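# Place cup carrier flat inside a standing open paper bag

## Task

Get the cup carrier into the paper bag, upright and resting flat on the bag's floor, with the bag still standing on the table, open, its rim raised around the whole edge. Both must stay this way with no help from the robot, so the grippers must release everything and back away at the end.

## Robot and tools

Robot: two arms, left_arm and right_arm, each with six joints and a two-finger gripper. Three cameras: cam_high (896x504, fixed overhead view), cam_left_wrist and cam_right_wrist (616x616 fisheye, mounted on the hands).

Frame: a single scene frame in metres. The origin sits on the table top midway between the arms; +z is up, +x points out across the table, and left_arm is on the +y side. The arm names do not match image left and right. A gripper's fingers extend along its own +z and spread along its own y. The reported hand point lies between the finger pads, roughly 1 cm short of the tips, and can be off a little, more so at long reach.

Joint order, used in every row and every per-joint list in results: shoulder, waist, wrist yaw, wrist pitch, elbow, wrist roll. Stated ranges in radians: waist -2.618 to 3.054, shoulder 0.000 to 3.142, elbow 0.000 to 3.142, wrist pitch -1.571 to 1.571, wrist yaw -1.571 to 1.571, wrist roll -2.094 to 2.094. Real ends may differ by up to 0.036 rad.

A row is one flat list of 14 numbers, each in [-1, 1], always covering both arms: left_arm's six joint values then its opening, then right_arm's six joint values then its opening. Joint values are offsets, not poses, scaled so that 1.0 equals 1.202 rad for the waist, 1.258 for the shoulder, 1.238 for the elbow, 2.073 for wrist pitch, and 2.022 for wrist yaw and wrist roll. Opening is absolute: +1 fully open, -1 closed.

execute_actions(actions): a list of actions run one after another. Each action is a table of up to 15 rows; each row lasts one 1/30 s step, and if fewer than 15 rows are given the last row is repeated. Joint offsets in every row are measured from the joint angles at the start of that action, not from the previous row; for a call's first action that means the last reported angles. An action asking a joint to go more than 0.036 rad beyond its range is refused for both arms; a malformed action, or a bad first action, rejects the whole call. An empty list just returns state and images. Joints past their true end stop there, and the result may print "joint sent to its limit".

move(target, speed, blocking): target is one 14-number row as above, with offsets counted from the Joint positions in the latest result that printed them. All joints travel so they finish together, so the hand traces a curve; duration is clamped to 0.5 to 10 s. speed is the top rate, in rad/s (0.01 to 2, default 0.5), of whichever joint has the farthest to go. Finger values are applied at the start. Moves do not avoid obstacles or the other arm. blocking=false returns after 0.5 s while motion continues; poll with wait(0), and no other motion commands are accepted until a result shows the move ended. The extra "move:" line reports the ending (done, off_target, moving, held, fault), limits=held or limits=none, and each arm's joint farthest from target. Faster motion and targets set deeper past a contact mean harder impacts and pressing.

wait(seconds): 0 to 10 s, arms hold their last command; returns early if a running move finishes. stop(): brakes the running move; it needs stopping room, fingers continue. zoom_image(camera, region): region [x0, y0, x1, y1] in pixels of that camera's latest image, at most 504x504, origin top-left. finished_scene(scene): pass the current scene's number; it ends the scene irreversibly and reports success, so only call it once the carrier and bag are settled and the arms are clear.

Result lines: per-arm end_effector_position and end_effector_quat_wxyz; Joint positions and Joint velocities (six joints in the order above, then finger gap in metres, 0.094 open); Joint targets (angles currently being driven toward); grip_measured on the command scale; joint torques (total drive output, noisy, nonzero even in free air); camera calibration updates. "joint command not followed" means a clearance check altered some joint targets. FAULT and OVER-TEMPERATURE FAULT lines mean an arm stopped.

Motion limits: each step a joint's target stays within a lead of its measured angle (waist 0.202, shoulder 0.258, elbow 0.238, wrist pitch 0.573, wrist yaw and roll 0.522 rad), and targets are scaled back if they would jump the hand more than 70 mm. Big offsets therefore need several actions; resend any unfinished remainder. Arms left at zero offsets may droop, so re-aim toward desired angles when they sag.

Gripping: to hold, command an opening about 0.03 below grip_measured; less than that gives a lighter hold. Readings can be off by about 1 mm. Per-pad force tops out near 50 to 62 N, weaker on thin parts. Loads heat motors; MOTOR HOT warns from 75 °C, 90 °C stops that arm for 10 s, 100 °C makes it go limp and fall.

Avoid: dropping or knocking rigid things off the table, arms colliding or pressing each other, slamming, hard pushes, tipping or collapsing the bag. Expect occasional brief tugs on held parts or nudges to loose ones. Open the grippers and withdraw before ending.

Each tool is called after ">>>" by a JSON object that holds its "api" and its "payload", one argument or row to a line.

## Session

>>> {"api": "execute_actions", "payload": {
  "actions": []
}}

Scene clock: 0.00 s.
left_arm: end_effector_position=(+0.4617, +0.4686, +0.2818) grip_measured=+1.000 end_effector_quat_wxyz=(+0.547, +0.511, +0.589, +0.306) | right_arm: end_effector_position=(+0.3887, -0.3615, +0.1887) grip_measured=+1.000 end_effector_quat_wxyz=(+0.545, -0.035, +0.797, +0.258)
Joint names: [shoulder, waist, wrist yaw, wrist pitch, elbow, wrist roll]
Joint positions: left_arm=[1.701 0.457 0.68  0.122 1.299 1.404 0.094] | right_arm=[ 1.281 -0.28  -0.918  0.195  0.621  0.02   0.094]
Joint velocities: left_arm=[-0.007 -0.012 -0.022  0.007  0.002  0.022  0.   ] | right_arm=[-0.007 -0.017 -0.007 -0.051 -0.007 -0.066  0.   ]
Joint torques (N m, as the arm reports them, + toward a larger angle): no reading
Joint targets: left_arm=[1.700 0.457 0.684 0.100 1.301 1.396] | right_arm=[1.271 -0.280 -0.925 0.201 0.631 0.017]
camera_calibration (this result's frames):
cam_left_wrist: T_world_to_cam=[[-0.280049, -0.125812, -0.951706, 0.451979], [-0.247148, 0.967406, -0.0551614, -0.262313], [0.927626, 0.219765, -0.302015, -0.340741], [0, 0, 0, 1]] pos_world=[0.377826, 0.38551, 0.312772]
cam_right_wrist: T_world_to_cam=[[0.292997, -0.85907, -0.419705, -0.342293], [-0.907553, -0.11177, -0.404789, 0.4183], [0.300832, 0.499507, -0.8124, 0.329203], [0, 0, 0, 1]] pos_world=[0.380886, -0.411739, 0.293105]

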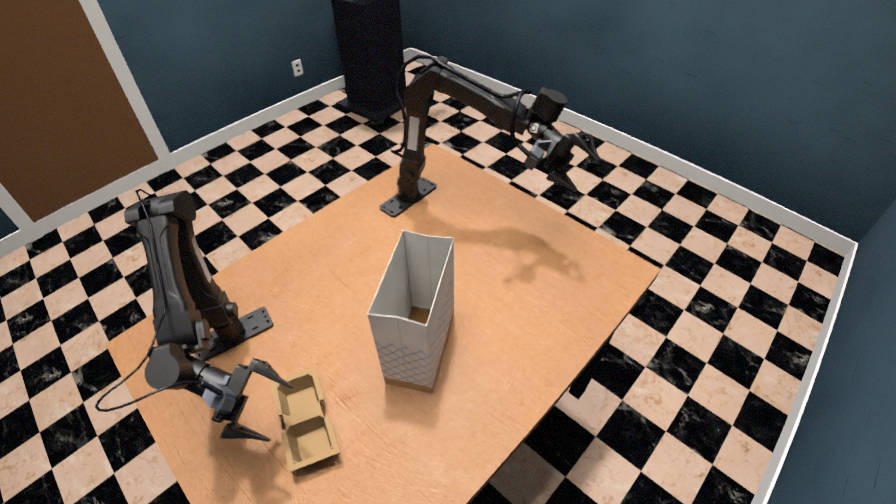

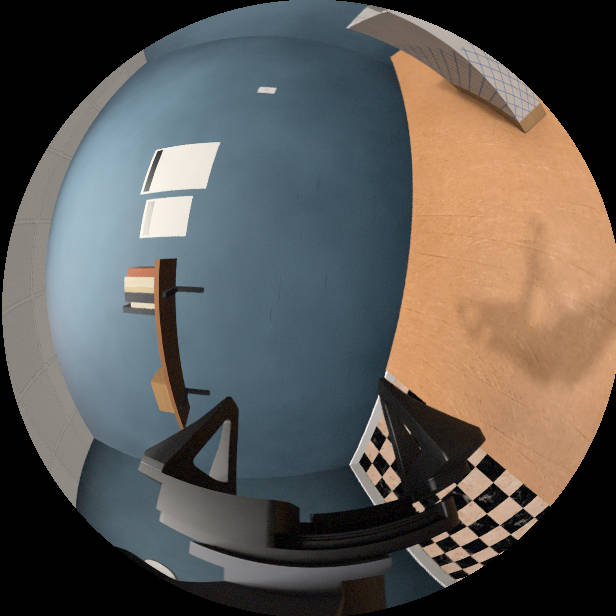

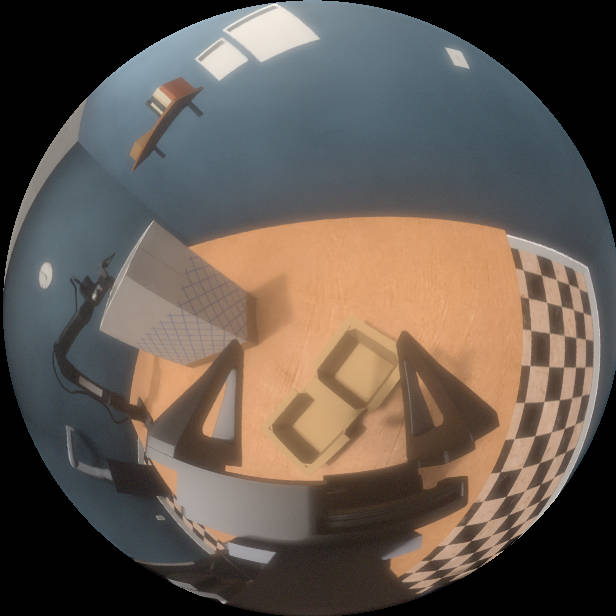

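>>> {"api": "zoom_image", "payload": {
  "camera": "cam_high",
  "region": [240, 220, 510, 490]
}}

Region (240, 220, 510, 490) of cam_high's 896x504 image, scaled by 1.867, with more detail than that image has.

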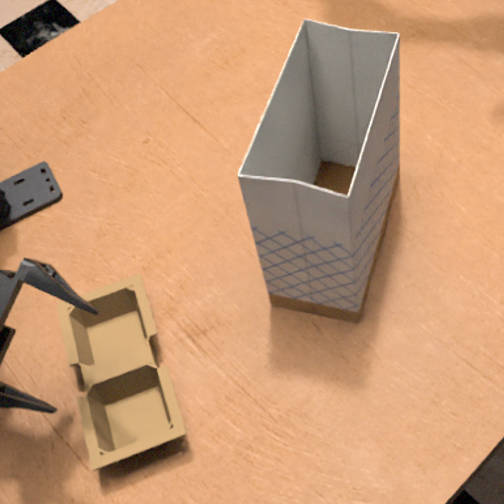

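>>> {"api": "execute_actions", "payload": {
  "actions": []
}}

Scene clock: 3.43 s.
left_arm: end_effector_position=(+0.4617, +0.4686, +0.2818) grip_measured=+1.000 end_effector_quat_wxyz=(+0.547, +0.511, +0.589, +0.306) | right_arm: end_effector_position=(+0.3887, -0.3615, +0.1887) grip_measured=+1.000 end_effector_quat_wxyz=(+0.545, -0.035, +0.797, +0.258)
Joint names: [shoulder, waist, wrist yaw, wrist pitch, elbow, wrist roll]
Joint positions: left_arm=[1.701 0.457 0.68  0.122 1.299 1.404 0.094] | right_arm=[ 1.281 -0.28  -0.918  0.195  0.621  0.02   0.094]
Joint velocities: left_arm=[-0.002 -0.007  0.022  0.022 -0.002  0.037  0.   ] | right_arm=[-0.012  0.002 -0.022  0.037 -0.007 -0.037  0.   ]
Joint torques (N m, as the arm reports them, + toward a larger angle): left_arm=[-9.59  0.1   0.21  1.54  6.53 -0.07] | right_arm=[-5.03  0.01 -0.26  1.35  7.17 -0.01]
Joint targets: left_arm=[1.700 0.457 0.684 0.100 1.301 1.396] | right_arm=[1.271 -0.280 -0.925 0.201 0.631 0.017]
camera_calibration (this result's frames):
cam_left_wrist: T_world_to_cam=[[-0.280049, -0.125812, -0.951706, 0.451979], [-0.247148, 0.967406, -0.0551614, -0.262313], [0.927626, 0.219765, -0.302015, -0.340741], [0, 0, 0, 1]] pos_world=[0.377826, 0.38551, 0.312772]
cam_right_wrist: T_world_to_cam=[[0.292997, -0.85907, -0.419705, -0.342293], [-0.907553, -0.11177, -0.404789, 0.4183], [0.300832, 0.499507, -0.8124, 0.329203], [0, 0, 0, 1]] pos_world=[0.380886, -0.411739, 0.293105]

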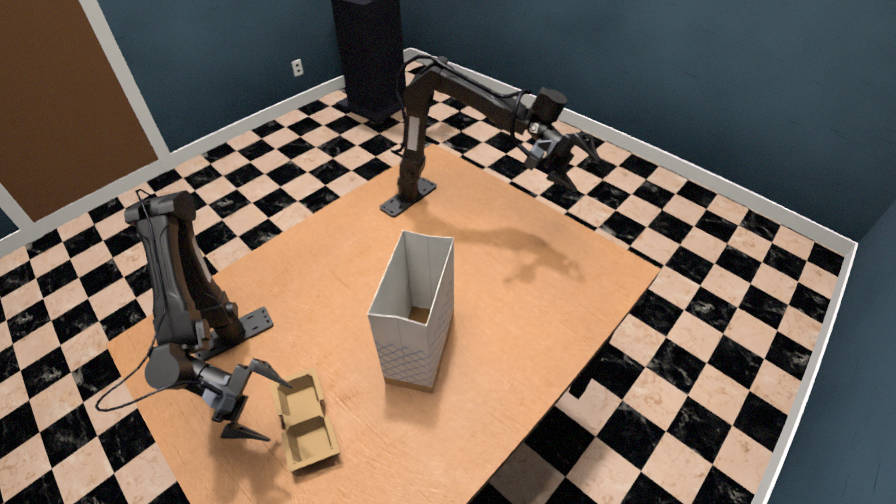

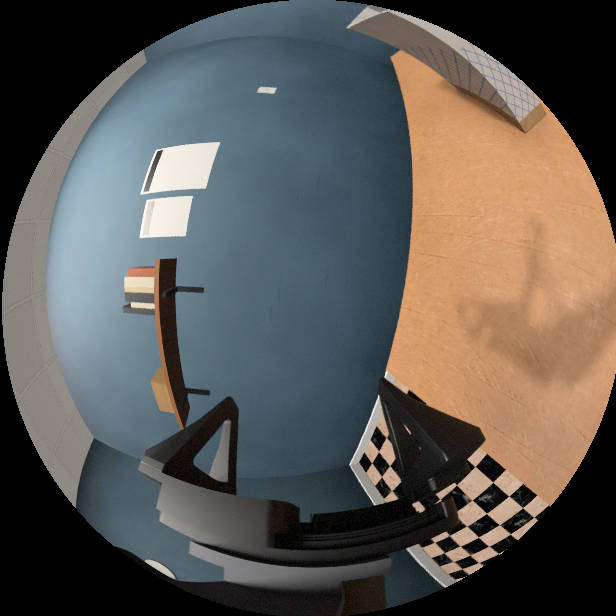

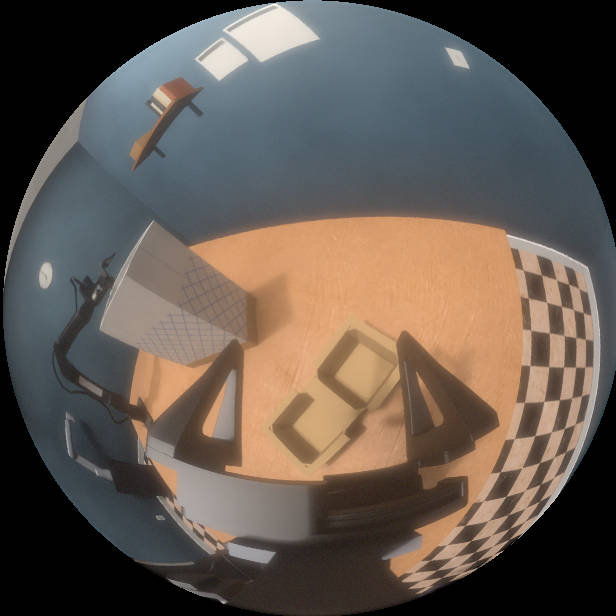

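>>> {"api": "move", "payload": {
  "target": [0.161,-0.45,-0.2255,-0.586,0.729,-0.584,0.3, 0.18,0.449,0.5317,-0.499,0.40,0.19,1],
  "speed": 1.0
}}

>>> {"api": "move", "payload": {
  "target": [0,-0.565,0,0,0,0,0.3, 0,0,0,0,0,0,1],
  "speed": 0.8
}}

Scene clock: 14.57 s.
left_arm: end_effector_position=(+0.4575, +0.2647, +0.3257) grip_measured=+0.303 end_effector_quat_wxyz=(+0.391, +0.170, +0.902, -0.068) | right_arm: end_effector_position=(+0.3572, -0.3417, +0.1062) grip_measured=+1.000 end_effector_quat_wxyz=(+0.177, +0.184, +0.966, -0.034)
Joint names: [shoulder, waist, wrist yaw, wrist pitch, elbow, wrist roll]
Joint positions: left_arm=[ 1.892 -0.085  0.226 -1.071  2.184  0.232  0.061] | right_arm=[ 1.498  0.25   0.145 -0.827  1.088  0.396  0.094]
Joint velocities: left_arm=[ 0.002 -0.007  0.022 -0.022  0.002  0.066  0.   ] | right_arm=[ 0.002 -0.017 -0.037  0.007 -0.007  0.022  0.   ]
Joint torques (N m, as the arm reports them, + toward a larger angle): left_arm=[-9.66 -0.1   0.12  1.29  6.81 -0.05] | right_arm=[-5.35  0.65  0.21  0.41  8.31  0.07]
Joint targets: left_arm=[1.904 -0.084 0.224 -1.093 2.201 0.223] | right_arm=[1.507 0.260 0.158 -0.840 1.116 0.404]
move: off_target (left_arm, right_arm); limits=none; left_arm: farthest joint: the wrist pitch, 0.022 radians from its target (1.215 radians at the start); right_arm: farthest joint: the elbow, 0.028 radians from its target (0.495 radians at the start)
camera_calibration (this result's frames):
cam_left_wrist: T_world_to_cam=[[-0.48591, -0.867783, -0.104135, 0.481491], [-0.792628, 0.487731, -0.365869, 0.414097], [0.368284, -0.095239, -0.924822, 0.263278], [0, 0, 0, 1]] pos_world=[0.465225, 0.240936, 0.445131]
cam_right_wrist: T_world_to_cam=[[-0.425107, -0.905143, -0.0000031408, -0.154424], [-0.822551, 0.386315, 0.417336, 0.411047], [-0.377748, 0.177415, -0.908752, 0.404311], [0, 0, 0, 1]] pos_world=[0.425188, -0.370301, 0.195873]

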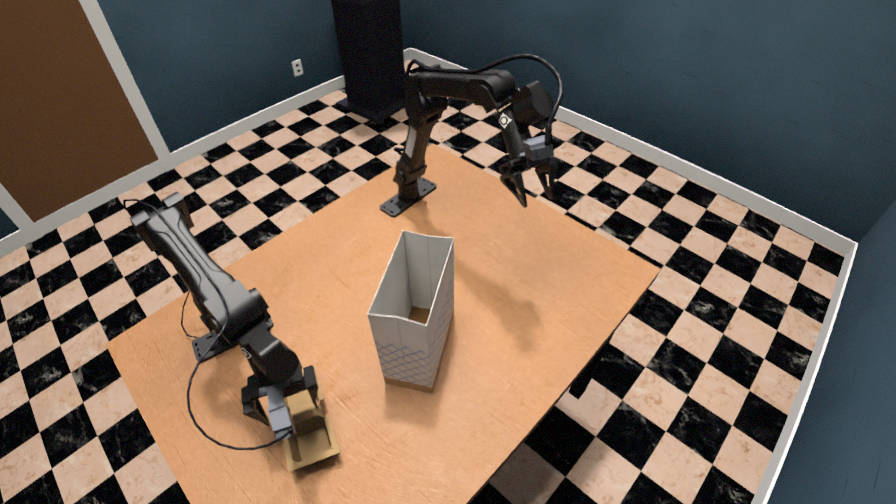

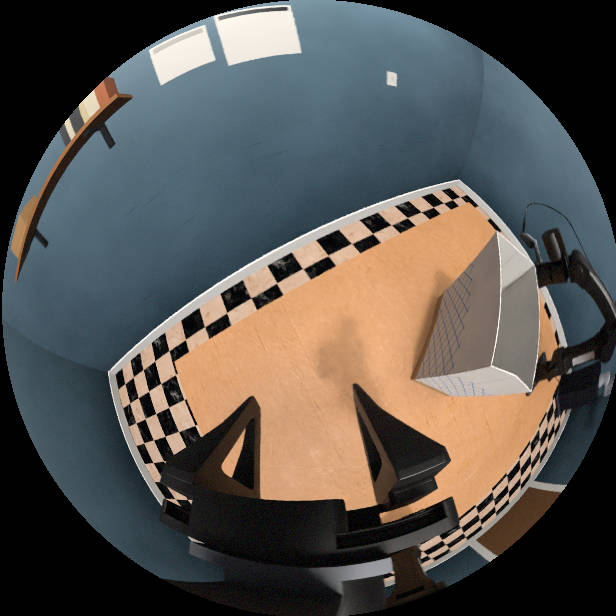

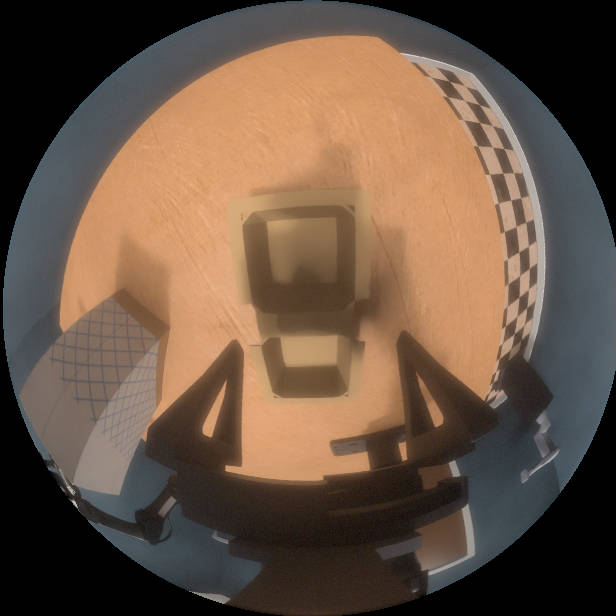

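Scene clock: 16.00 s.
left_arm: end_effector_position=(+0.3075, -0.0334, +0.3262) grip_measured=+0.303 end_effector_quat_wxyz=(+0.347, +0.464, +0.791, -0.196) | right_arm: end_effector_position=(+0.3572, -0.3417, +0.1062) grip_measured=+1.000 end_effector_quat_wxyz=(+0.177, +0.184, +0.966, -0.034)
Joint names: [shoulder, waist, wrist yaw, wrist pitch, elbow, wrist roll]
Joint positions: left_arm=[ 1.892 -0.771  0.227 -1.068  2.184  0.232  0.061] | right_arm=[ 1.498  0.25   0.145 -0.827  1.088  0.396  0.094]
Joint velocities: left_arm=[-0.017  0.007 -0.037  0.022 -0.007  0.022  0.   ] | right_arm=[-0.017 -0.007  0.007 -0.066  0.002  0.066  0.   ]
Joint torques (N m, as the arm reports them, + toward a larger angle): left_arm=[-10.34   0.18   0.17   1.47   5.42  -0.03] | right_arm=[-6.03  0.    0.07  0.57  6.08  0.02]
Joint targets: left_arm=[1.892 -0.765 0.226 -1.071 2.184 0.232] | right_arm=[1.498 0.250 0.145 -0.827 1.088 0.396]
move: done; limits=none; left_arm: farthest joint: the waist, 0.007 radians from its target (0.679 radians at the start); right_arm: farthest joint: the waist, 0.000 radians from its target (0.000 radians at the start)
camera_calibration (this result's frames):
cam_left_wrist: T_world_to_cam=[[-0.925526, -0.363762, -0.105256, 0.30232], [-0.30346, 0.878715, -0.368473, 0.304209], [0.226526, -0.30909, -0.923661, 0.326733], [0, 0, 0, 1]] pos_world=[0.298107, -0.0563504, 0.445704]
cam_right_wrist: T_world_to_cam=[[-0.425107, -0.905143, -0.0000031408, -0.154424], [-0.822551, 0.386315, 0.417336, 0.411047], [-0.377748, 0.177415, -0.908752, 0.404311], [0, 0, 0, 1]] pos_world=[0.425188, -0.370301, 0.195873]

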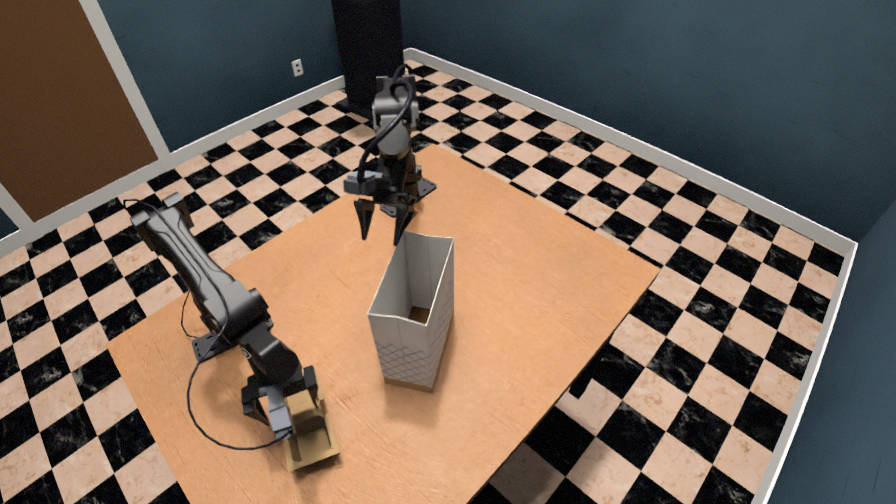

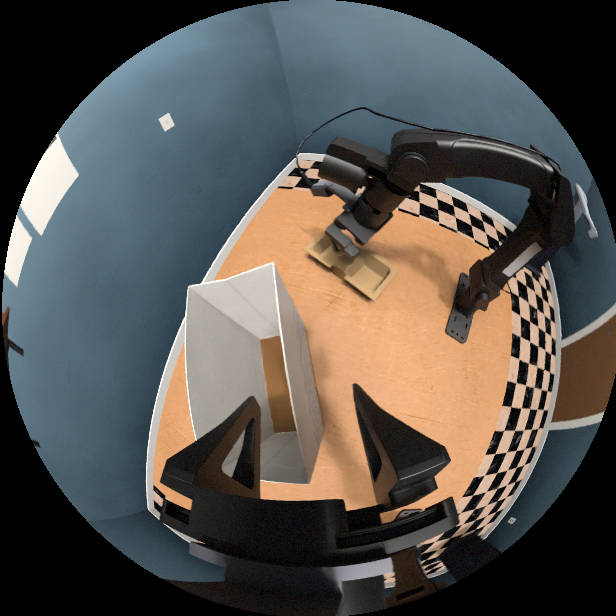

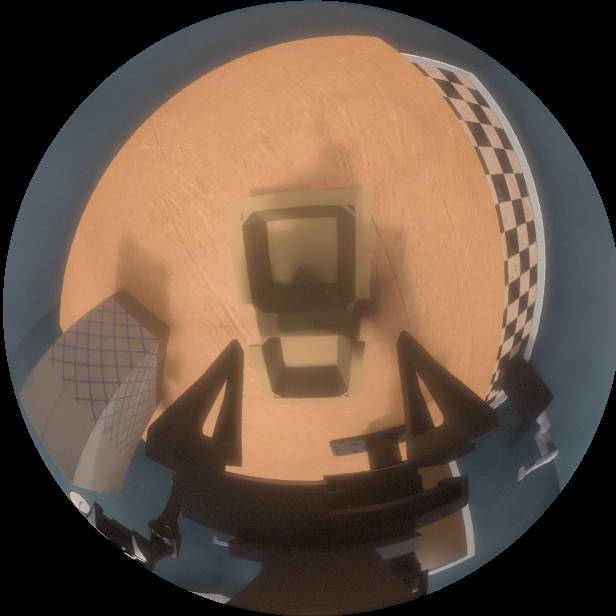

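>>> {"api": "zoom_image", "payload": {
  "camera": "cam_right_wrist",
  "region": [200,170,440,410]
}}

Region (200, 170, 440, 410) of cam_right_wrist's 616x616 image, scaled by 2.100, with more detail than that image has.

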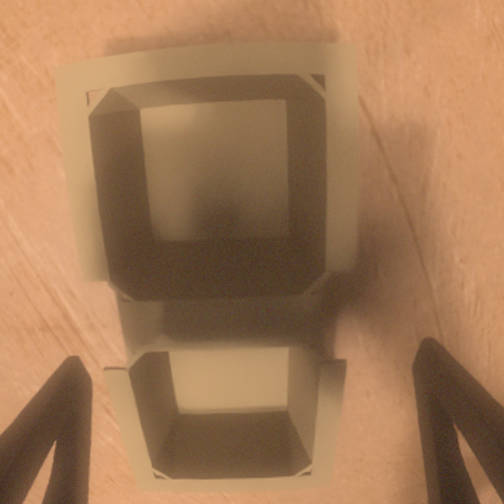

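>>> {"api": "move", "payload": {
  "target": [-0.104,0.022,0,0.168,-0.39,0,0.3, -0.036,0.054,0.012,0.022,-0.05,0.029,1],
  "speed": 0.5
}}

Scene clock: 20.03 s.
left_arm: end_effector_position=(+0.3152, -0.0279, +0.2523) grip_measured=+0.303 end_effector_quat_wxyz=(+0.350, +0.456, +0.795, -0.193) | right_arm: end_effector_position=(+0.3478, -0.3272, +0.0954) grip_measured=+1.000 end_effector_quat_wxyz=(+0.173, +0.183, +0.967, -0.032)
Joint names: [shoulder, waist, wrist yaw, wrist pitch, elbow, wrist roll]
Joint positions: left_arm=[ 1.776 -0.753  0.227 -0.716  1.719  0.232  0.061] | right_arm=[ 1.482  0.303  0.157 -0.803  1.033  0.447  0.094]
Joint velocities: left_arm=[ 0.002  0.007 -0.066 -0.007 -0.017  0.081 -0.   ] | right_arm=[ 0.007  0.007 -0.007  0.022 -0.017 -0.007  0.   ]
Joint torques (N m, as the arm reports them, + toward a larger angle): left_arm=[-11.27   0.46   0.14   1.5    4.78   0.04] | right_arm=[-8.13  0.84  0.2   0.79  5.51  0.11]
Joint targets: left_arm=[1.762 -0.745 0.227 -0.719 1.702 0.232] | right_arm=[1.453 0.316 0.170 -0.781 1.026 0.455]
move: off_target (right_arm); limits=none; left_arm: farthest joint: the elbow, 0.017 radians from its target (0.483 radians at the start); right_arm: farthest joint: the shoulder, 0.029 radians from its target (0.046 radians at the start)
camera_calibration (this result's frames):
cam_left_wrist: T_world_to_cam=[[-0.918413, -0.38113, -0.106104, 0.301227], [-0.319298, 0.872429, -0.370023, 0.279716], [0.233595, -0.305955, -0.922944, 0.256046], [0, 0, 0, 1]] pos_world=[0.306152, -0.0508869, 0.371779]
cam_right_wrist: T_world_to_cam=[[-0.423549, -0.905873, -0.000718839, -0.145997], [-0.820028, 0.383074, 0.425215, 0.399493], [-0.384915, 0.180689, -0.905092, 0.391609], [0, 0, 0, 1]] pos_world=[0.416495, -0.356049, 0.184467]

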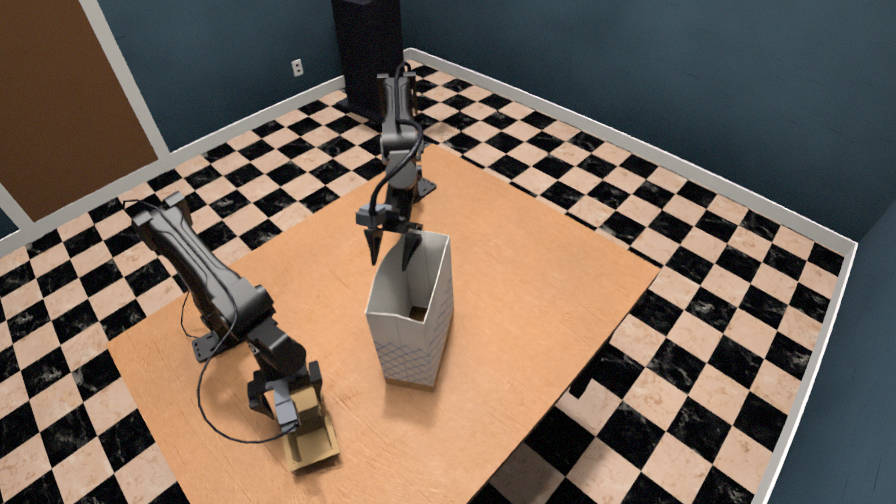

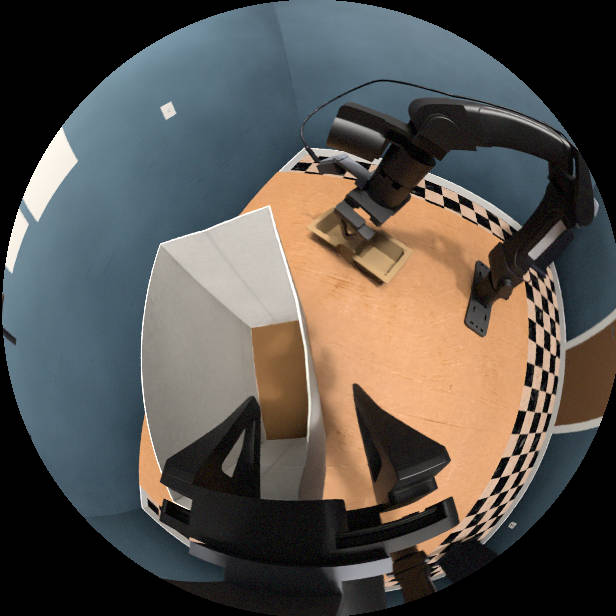

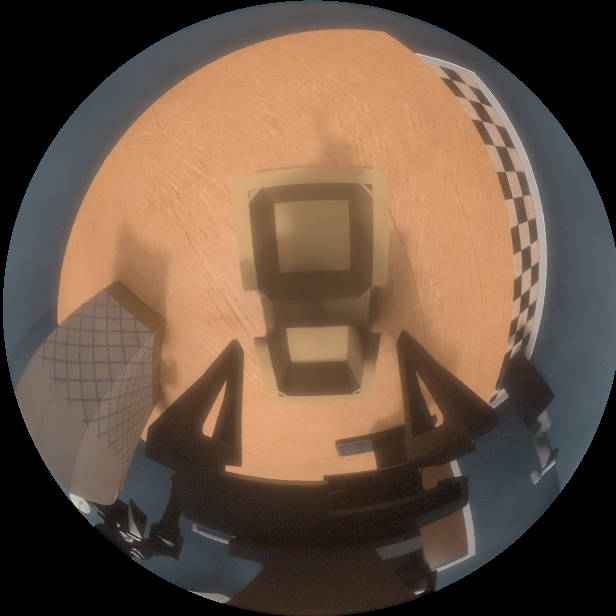

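>>> {"api": "move", "payload": {
  "target": [0,0,0,0,0,0,0.3, 0.074,-0.012,0,0.137,-0.134,0,1],
  "speed": 0.3
}}

>>> {"api": "zoom_image", "payload": {
  "camera": "cam_high",
  "region": [330,170,500,340]
}}

Scene clock: 22.53 s.
left_arm: end_effector_position=(+0.3157, -0.0283, +0.2529) grip_measured=+0.303 end_effector_quat_wxyz=(+0.351, +0.456, +0.795, -0.193) | right_arm: end_effector_position=(+0.3541, -0.3264, +0.0393) grip_measured=+1.000 end_effector_quat_wxyz=(+0.180, +0.183, +0.966, -0.029)
Joint names: [shoulder, waist, wrist yaw, wrist pitch, elbow, wrist roll]
Joint positions: left_arm=[ 1.776 -0.753  0.227 -0.712  1.719  0.232  0.061] | right_arm=[ 1.568  0.303  0.156 -0.542  0.874  0.447  0.094]
Joint velocities: left_arm=[-0.007 -0.022 -0.037 -0.007 -0.007  0.037 -0.   ] | right_arm=[-0.002 -0.002 -0.007  0.022 -0.007 -0.022  0.   ]
Joint torques (N m, as the arm reports them, + toward a larger angle): left_arm=[-10.09  -0.02   0.13   1.52   6.26  -0.07] | right_arm=[-5.67 -0.98  0.09  0.81  5.11  0.02]
Joint targets: left_arm=[1.776 -0.753 0.227 -0.716 1.719 0.232] | right_arm=[1.575 0.289 0.157 -0.520 0.867 0.447]
move: off_target (right_arm); limits=none; left_arm: farthest joint: the wrist pitch, 0.004 radians from its target (0.000 radians at the start); right_arm: farthest joint: the wrist pitch, 0.023 radians from its target (0.284 radians at the start)
camera_calibration (this result's frames):
cam_left_wrist: T_world_to_cam=[[-0.918104, -0.381397, -0.107801, 0.301911], [-0.318227, 0.871501, -0.373119, 0.280909], [0.236255, -0.308257, -0.921499, 0.255146], [0, 0, 0, 1]] pos_world=[0.306299, -0.0510138, 0.372476]
cam_right_wrist: T_world_to_cam=[[-0.423572, -0.905813, -0.0094607, -0.142326], [-0.826501, 0.382167, 0.413332, 0.430668], [-0.370786, 0.182895, -0.910531, 0.339034], [0, 0, 0, 1]] pos_world=[0.421371, -0.355515, 0.129345]

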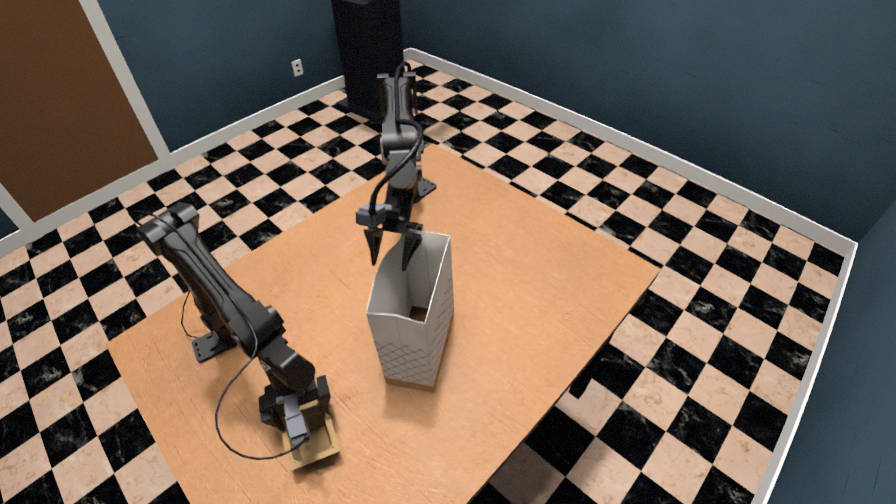

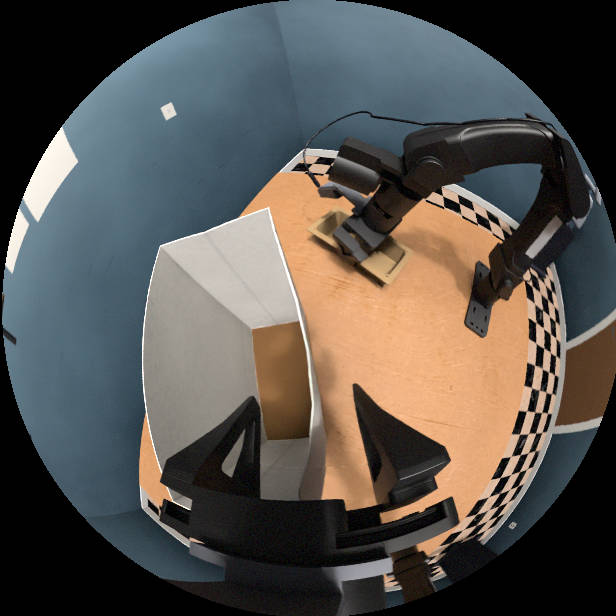

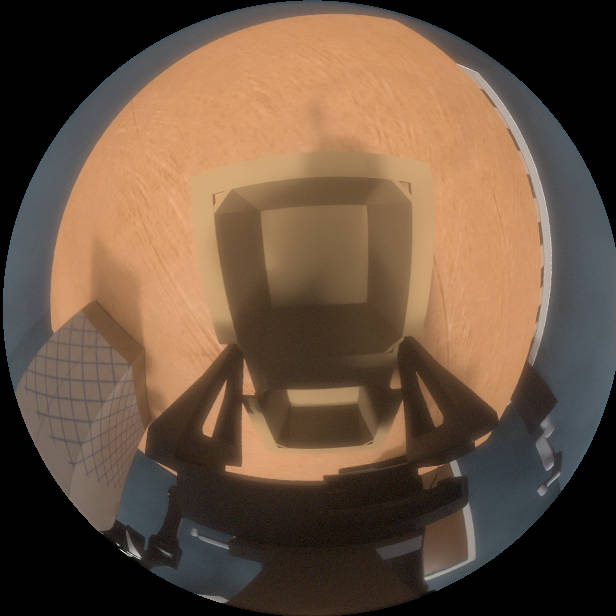

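Region (330, 170, 500, 340) of cam_high's 896x504 image, scaled by 2.965, with more detail than that image has.

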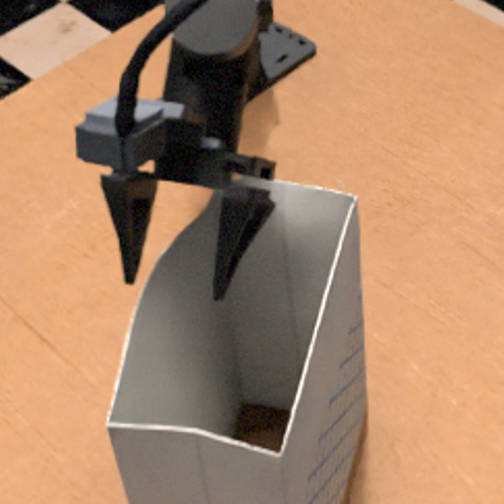

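>>> {"api": "move", "payload": {
  "target": [0.182,0,-0.02,-0.188,0.358,0.02,0.1, 0,0,0,0,0,0,0.62],
  "speed": 0.4
}}

>>> {"api": "move", "payload": {
  "target": [0,0,0,0,0,0,-1, 0,0,0,0,0,0,0.53]
}}

>>> {"api": "zoom_image", "payload": {
  "camera": "cam_high",
  "region": [330,170,500,340]
}}

Scene clock: 25.13 s.
left_arm: end_effector_position=(+0.3280, -0.0300, +0.2583) grip_measured=+0.103 end_effector_quat_wxyz=(+0.285, +0.471, +0.820, -0.156) | right_arm: end_effector_position=(+0.3543, -0.3263, +0.0394) grip_measured=+0.651 end_effector_quat_wxyz=(+0.181, +0.183, +0.966, -0.029)
Joint names: [shoulder, waist, wrist yaw, wrist pitch, elbow, wrist roll]
Joint positions: left_arm=[ 1.992 -0.753  0.188 -1.081  2.14   0.266  0.052] | right_arm=[ 1.568  0.303  0.156 -0.542  0.874  0.447  0.078]
Joint velocities: left_arm=[ 0.012  0.002 -0.007 -0.022  0.012 -0.007 -0.001] | right_arm=[-0.002 -0.027 -0.022  0.139 -0.002 -0.007  0.   ]
Joint torques (N m, as the arm reports them, + toward a larger angle): left_arm=[-10.4   -0.05   0.1    1.11   7.16   0.03] | right_arm=[-6.23  0.02  0.08  0.56  5.7   0.02]
Joint targets: left_arm=[2.005 -0.753 0.186 -1.102 2.161 0.273] | right_arm=[1.568 0.303 0.156 -0.542 0.874 0.447]
move: off_target (left_arm); limits=none; left_arm: farthest joint: the elbow, 0.022 radians from its target (0.444 radians at the start); right_arm: farthest joint: the waist, 0.000 radians from its target (0.000 radians at the start)
camera_calibration (this result's frames):
cam_left_wrist: T_world_to_cam=[[-0.925875, -0.368691, -0.0826051, 0.309489], [-0.343867, 0.912854, -0.220122, 0.258406], [0.156563, -0.175401, -0.971968, 0.299793], [0, 0, 0, 1]] pos_world=[0.328469, -0.0691976, 0.373836]
cam_right_wrist: T_world_to_cam=[[-0.423451, -0.905862, -0.01016, -0.142206], [-0.826848, 0.381885, 0.4129, 0.430805], [-0.37015, 0.183244, -0.91072, 0.339026], [0, 0, 0, 1]] pos_world=[0.421484, -0.355461, 0.129433]

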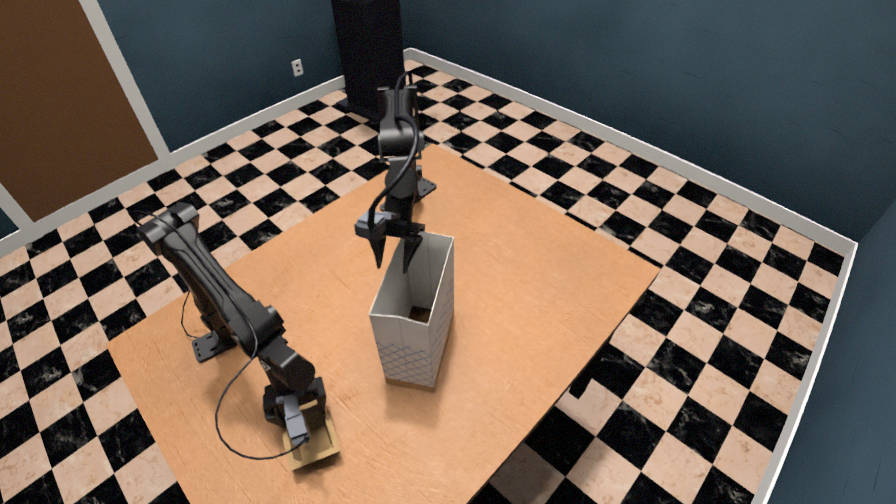

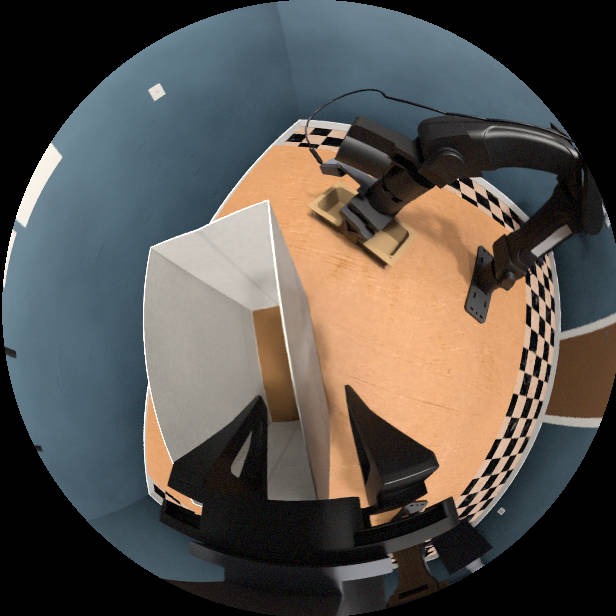

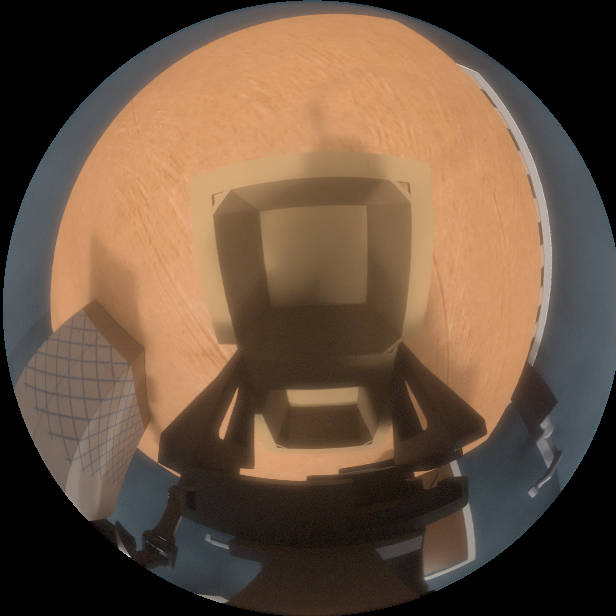

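Scene clock: 25.63 s.
left_arm: end_effector_position=(+0.3280, -0.0300, +0.2583) grip_measured=-0.982 end_effector_quat_wxyz=(+0.285, +0.471, +0.820, -0.156) | right_arm: end_effector_position=(+0.3543, -0.3263, +0.0394) grip_measured=+0.651 end_effector_quat_wxyz=(+0.181, +0.183, +0.966, -0.029)
Joint names: [shoulder, waist, wrist yaw, wrist pitch, elbow, wrist roll]
Joint positions: left_arm=[ 1.992 -0.753  0.188 -1.081  2.14   0.266  0.001] | right_arm=[ 1.568  0.303  0.156 -0.542  0.874  0.447  0.078]
Joint velocities: left_arm=[-0.017 -0.007  0.007 -0.022 -0.007 -0.037 -0.   ] | right_arm=[-0.012  0.012 -0.051  0.037 -0.007 -0.007  0.001]
Joint torques (N m, as the arm reports them, + toward a larger angle): left_arm=[-11.5   -0.05   0.13   1.35   5.81   0.03] | right_arm=[-6.2   0.03  0.08  0.56  5.7   0.02]
Joint targets: left_arm=[1.992 -0.753 0.188 -1.081 2.140 0.266] | right_arm=[1.568 0.303 0.156 -0.542 0.874 0.447]
move: done; limits=none; left_arm: farthest joint: the waist, 0.000 radians from its target (0.000 radians at the start); right_arm: farthest joint: the waist, 0.000 radians from its target (0.000 radians at the start)
camera_calibration (this result's frames):
cam_left_wrist: T_world_to_cam=[[-0.925875, -0.368691, -0.0826051, 0.309489], [-0.343867, 0.912854, -0.220122, 0.258406], [0.156563, -0.175401, -0.971968, 0.299793], [0, 0, 0, 1]] pos_world=[0.328469, -0.0691976, 0.373836]
cam_right_wrist: T_world_to_cam=[[-0.423451, -0.905862, -0.01016, -0.142206], [-0.826848, 0.381885, 0.4129, 0.430805], [-0.37015, 0.183244, -0.91072, 0.339026], [0, 0, 0, 1]] pos_world=[0.421484, -0.355461, 0.129433]

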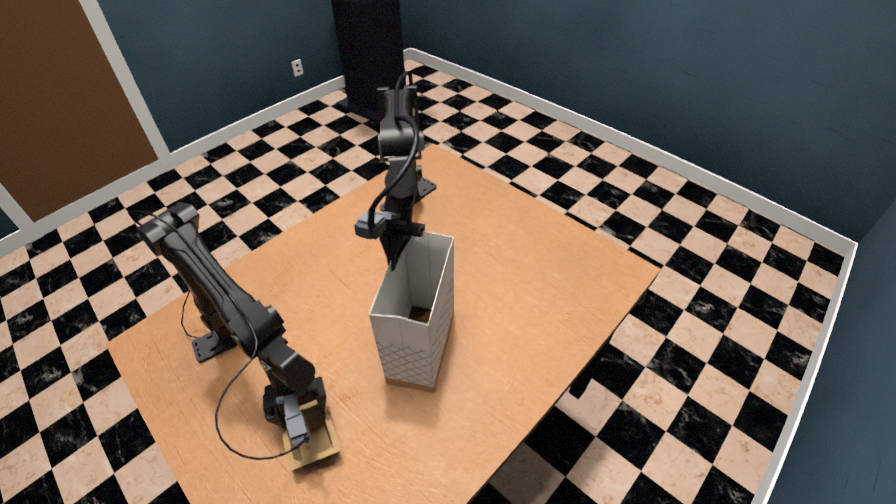

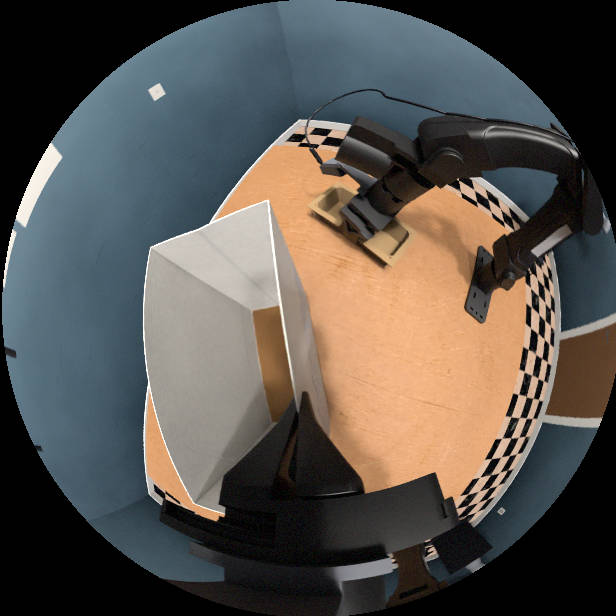

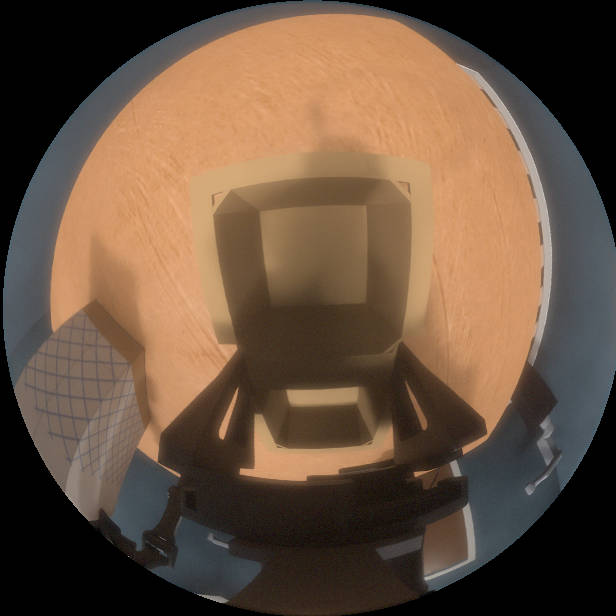

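Region (330, 170, 500, 340) of cam_high's 896x504 image, scaled by 2.965, with more detail than that image has.

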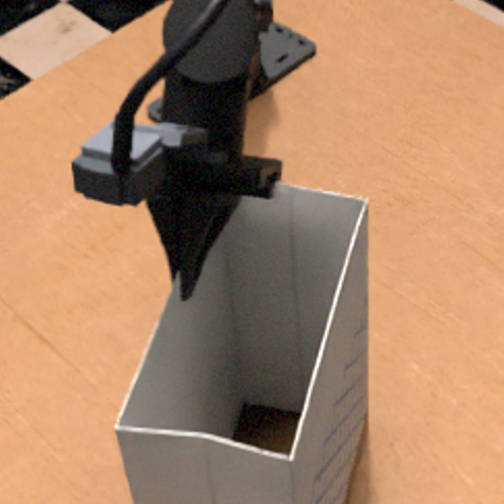

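>>> {"api": "move", "payload": {
  "target": [-0.58,-0.33,0.103,-0.034,-0.6,0.137,-1, 0.057,0,-0.083,-0.47,1.0,-0.227,0.6],
  "speed": 0.4
}}

Scene clock: 31.43 s.
left_arm: end_effector_position=(+0.0449, +0.0247, +0.2644) grip_measured=-0.982 end_effector_quat_wxyz=(+0.212, +0.725, +0.605, -0.251) | right_arm: end_effector_position=(+0.3768, -0.2952, +0.3277) grip_measured=+0.651 end_effector_quat_wxyz=(+0.255, -0.050, +0.966, +0.015)
Joint names: [shoulder, waist, wrist yaw, wrist pitch, elbow, wrist roll]
Joint positions: left_arm=[ 1.279 -1.142  0.38  -1.138  1.412  0.536  0.001] | right_arm=[ 1.632  0.303 -0.006 -1.51   2.088 -0.003  0.078]
Joint velocities: left_arm=[-0.017 -0.007  0.037 -0.007 -0.022 -0.066 -0.001] | right_arm=[ 0.002  0.002 -0.051 -0.081  0.002  0.007 -0.   ]
Joint torques (N m, as the arm reports them, + toward a larger angle): left_arm=[-5.91 -0.62  0.39  1.08  4.66  0.04] | right_arm=[-5.56  0.01 -0.06  0.86  7.09 -0.05]
Joint targets: left_arm=[1.262 -1.149 0.396 -1.151 1.398 0.543] | right_arm=[1.640 0.303 -0.012 -1.516 2.112 -0.012]
move: off_target (right_arm); limits=none; left_arm: farthest joint: the shoulder, 0.017 radians from its target (0.729 radians at the start); right_arm: farthest joint: the elbow, 0.024 radians from its target (1.238 radians at the start)
camera_calibration (this result's frames):
cam_left_wrist: T_world_to_cam=[[-0.942641, 0.324928, -0.0764843, 0.0501322], [0.333779, 0.914398, -0.229061, 0.084348], [-0.00449144, -0.241451, -0.970403, 0.368167], [0, 0, 0, 1]] pos_world=[0.0207567, -0.00452271, 0.380425]
cam_right_wrist: T_world_to_cam=[[0.0413047, -0.999063, -0.0128993, -0.303317], [-0.960894, -0.0432581, 0.273518, 0.289178], [-0.273819, 0.00109733, -0.961781, 0.530943], [0, 0, 0, 1]] pos_world=[0.43578, -0.291106, 0.427643]

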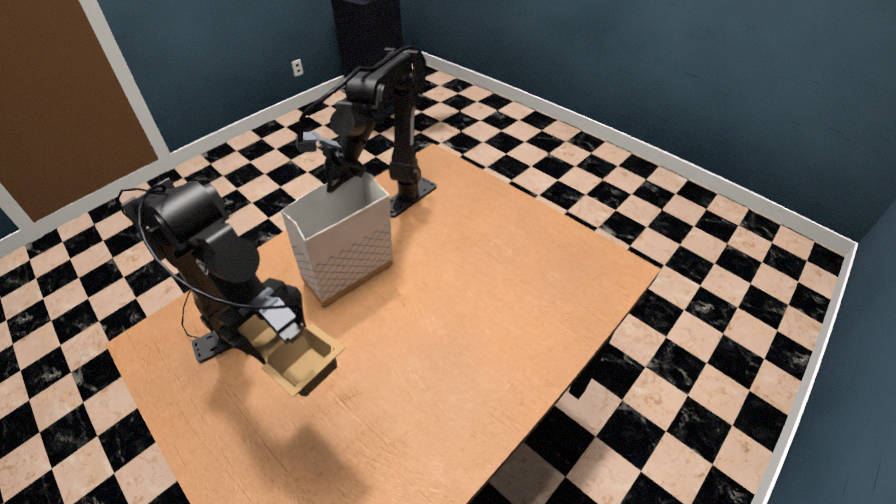

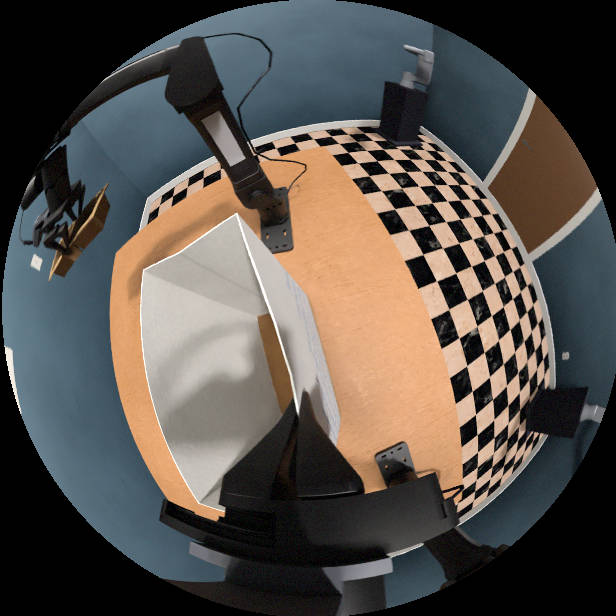

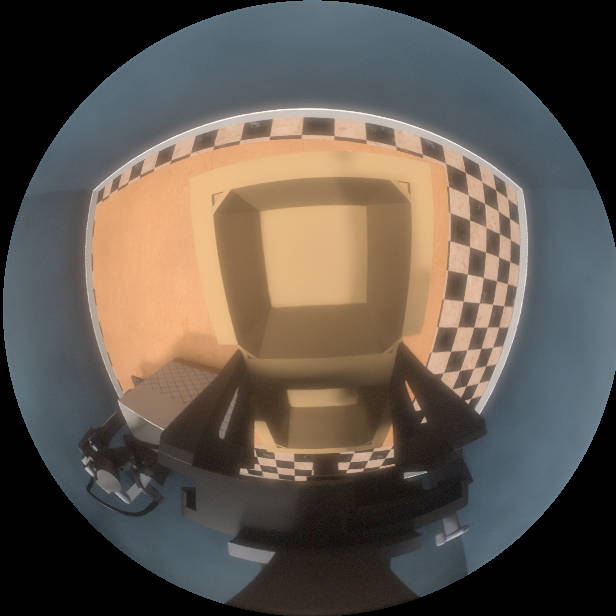

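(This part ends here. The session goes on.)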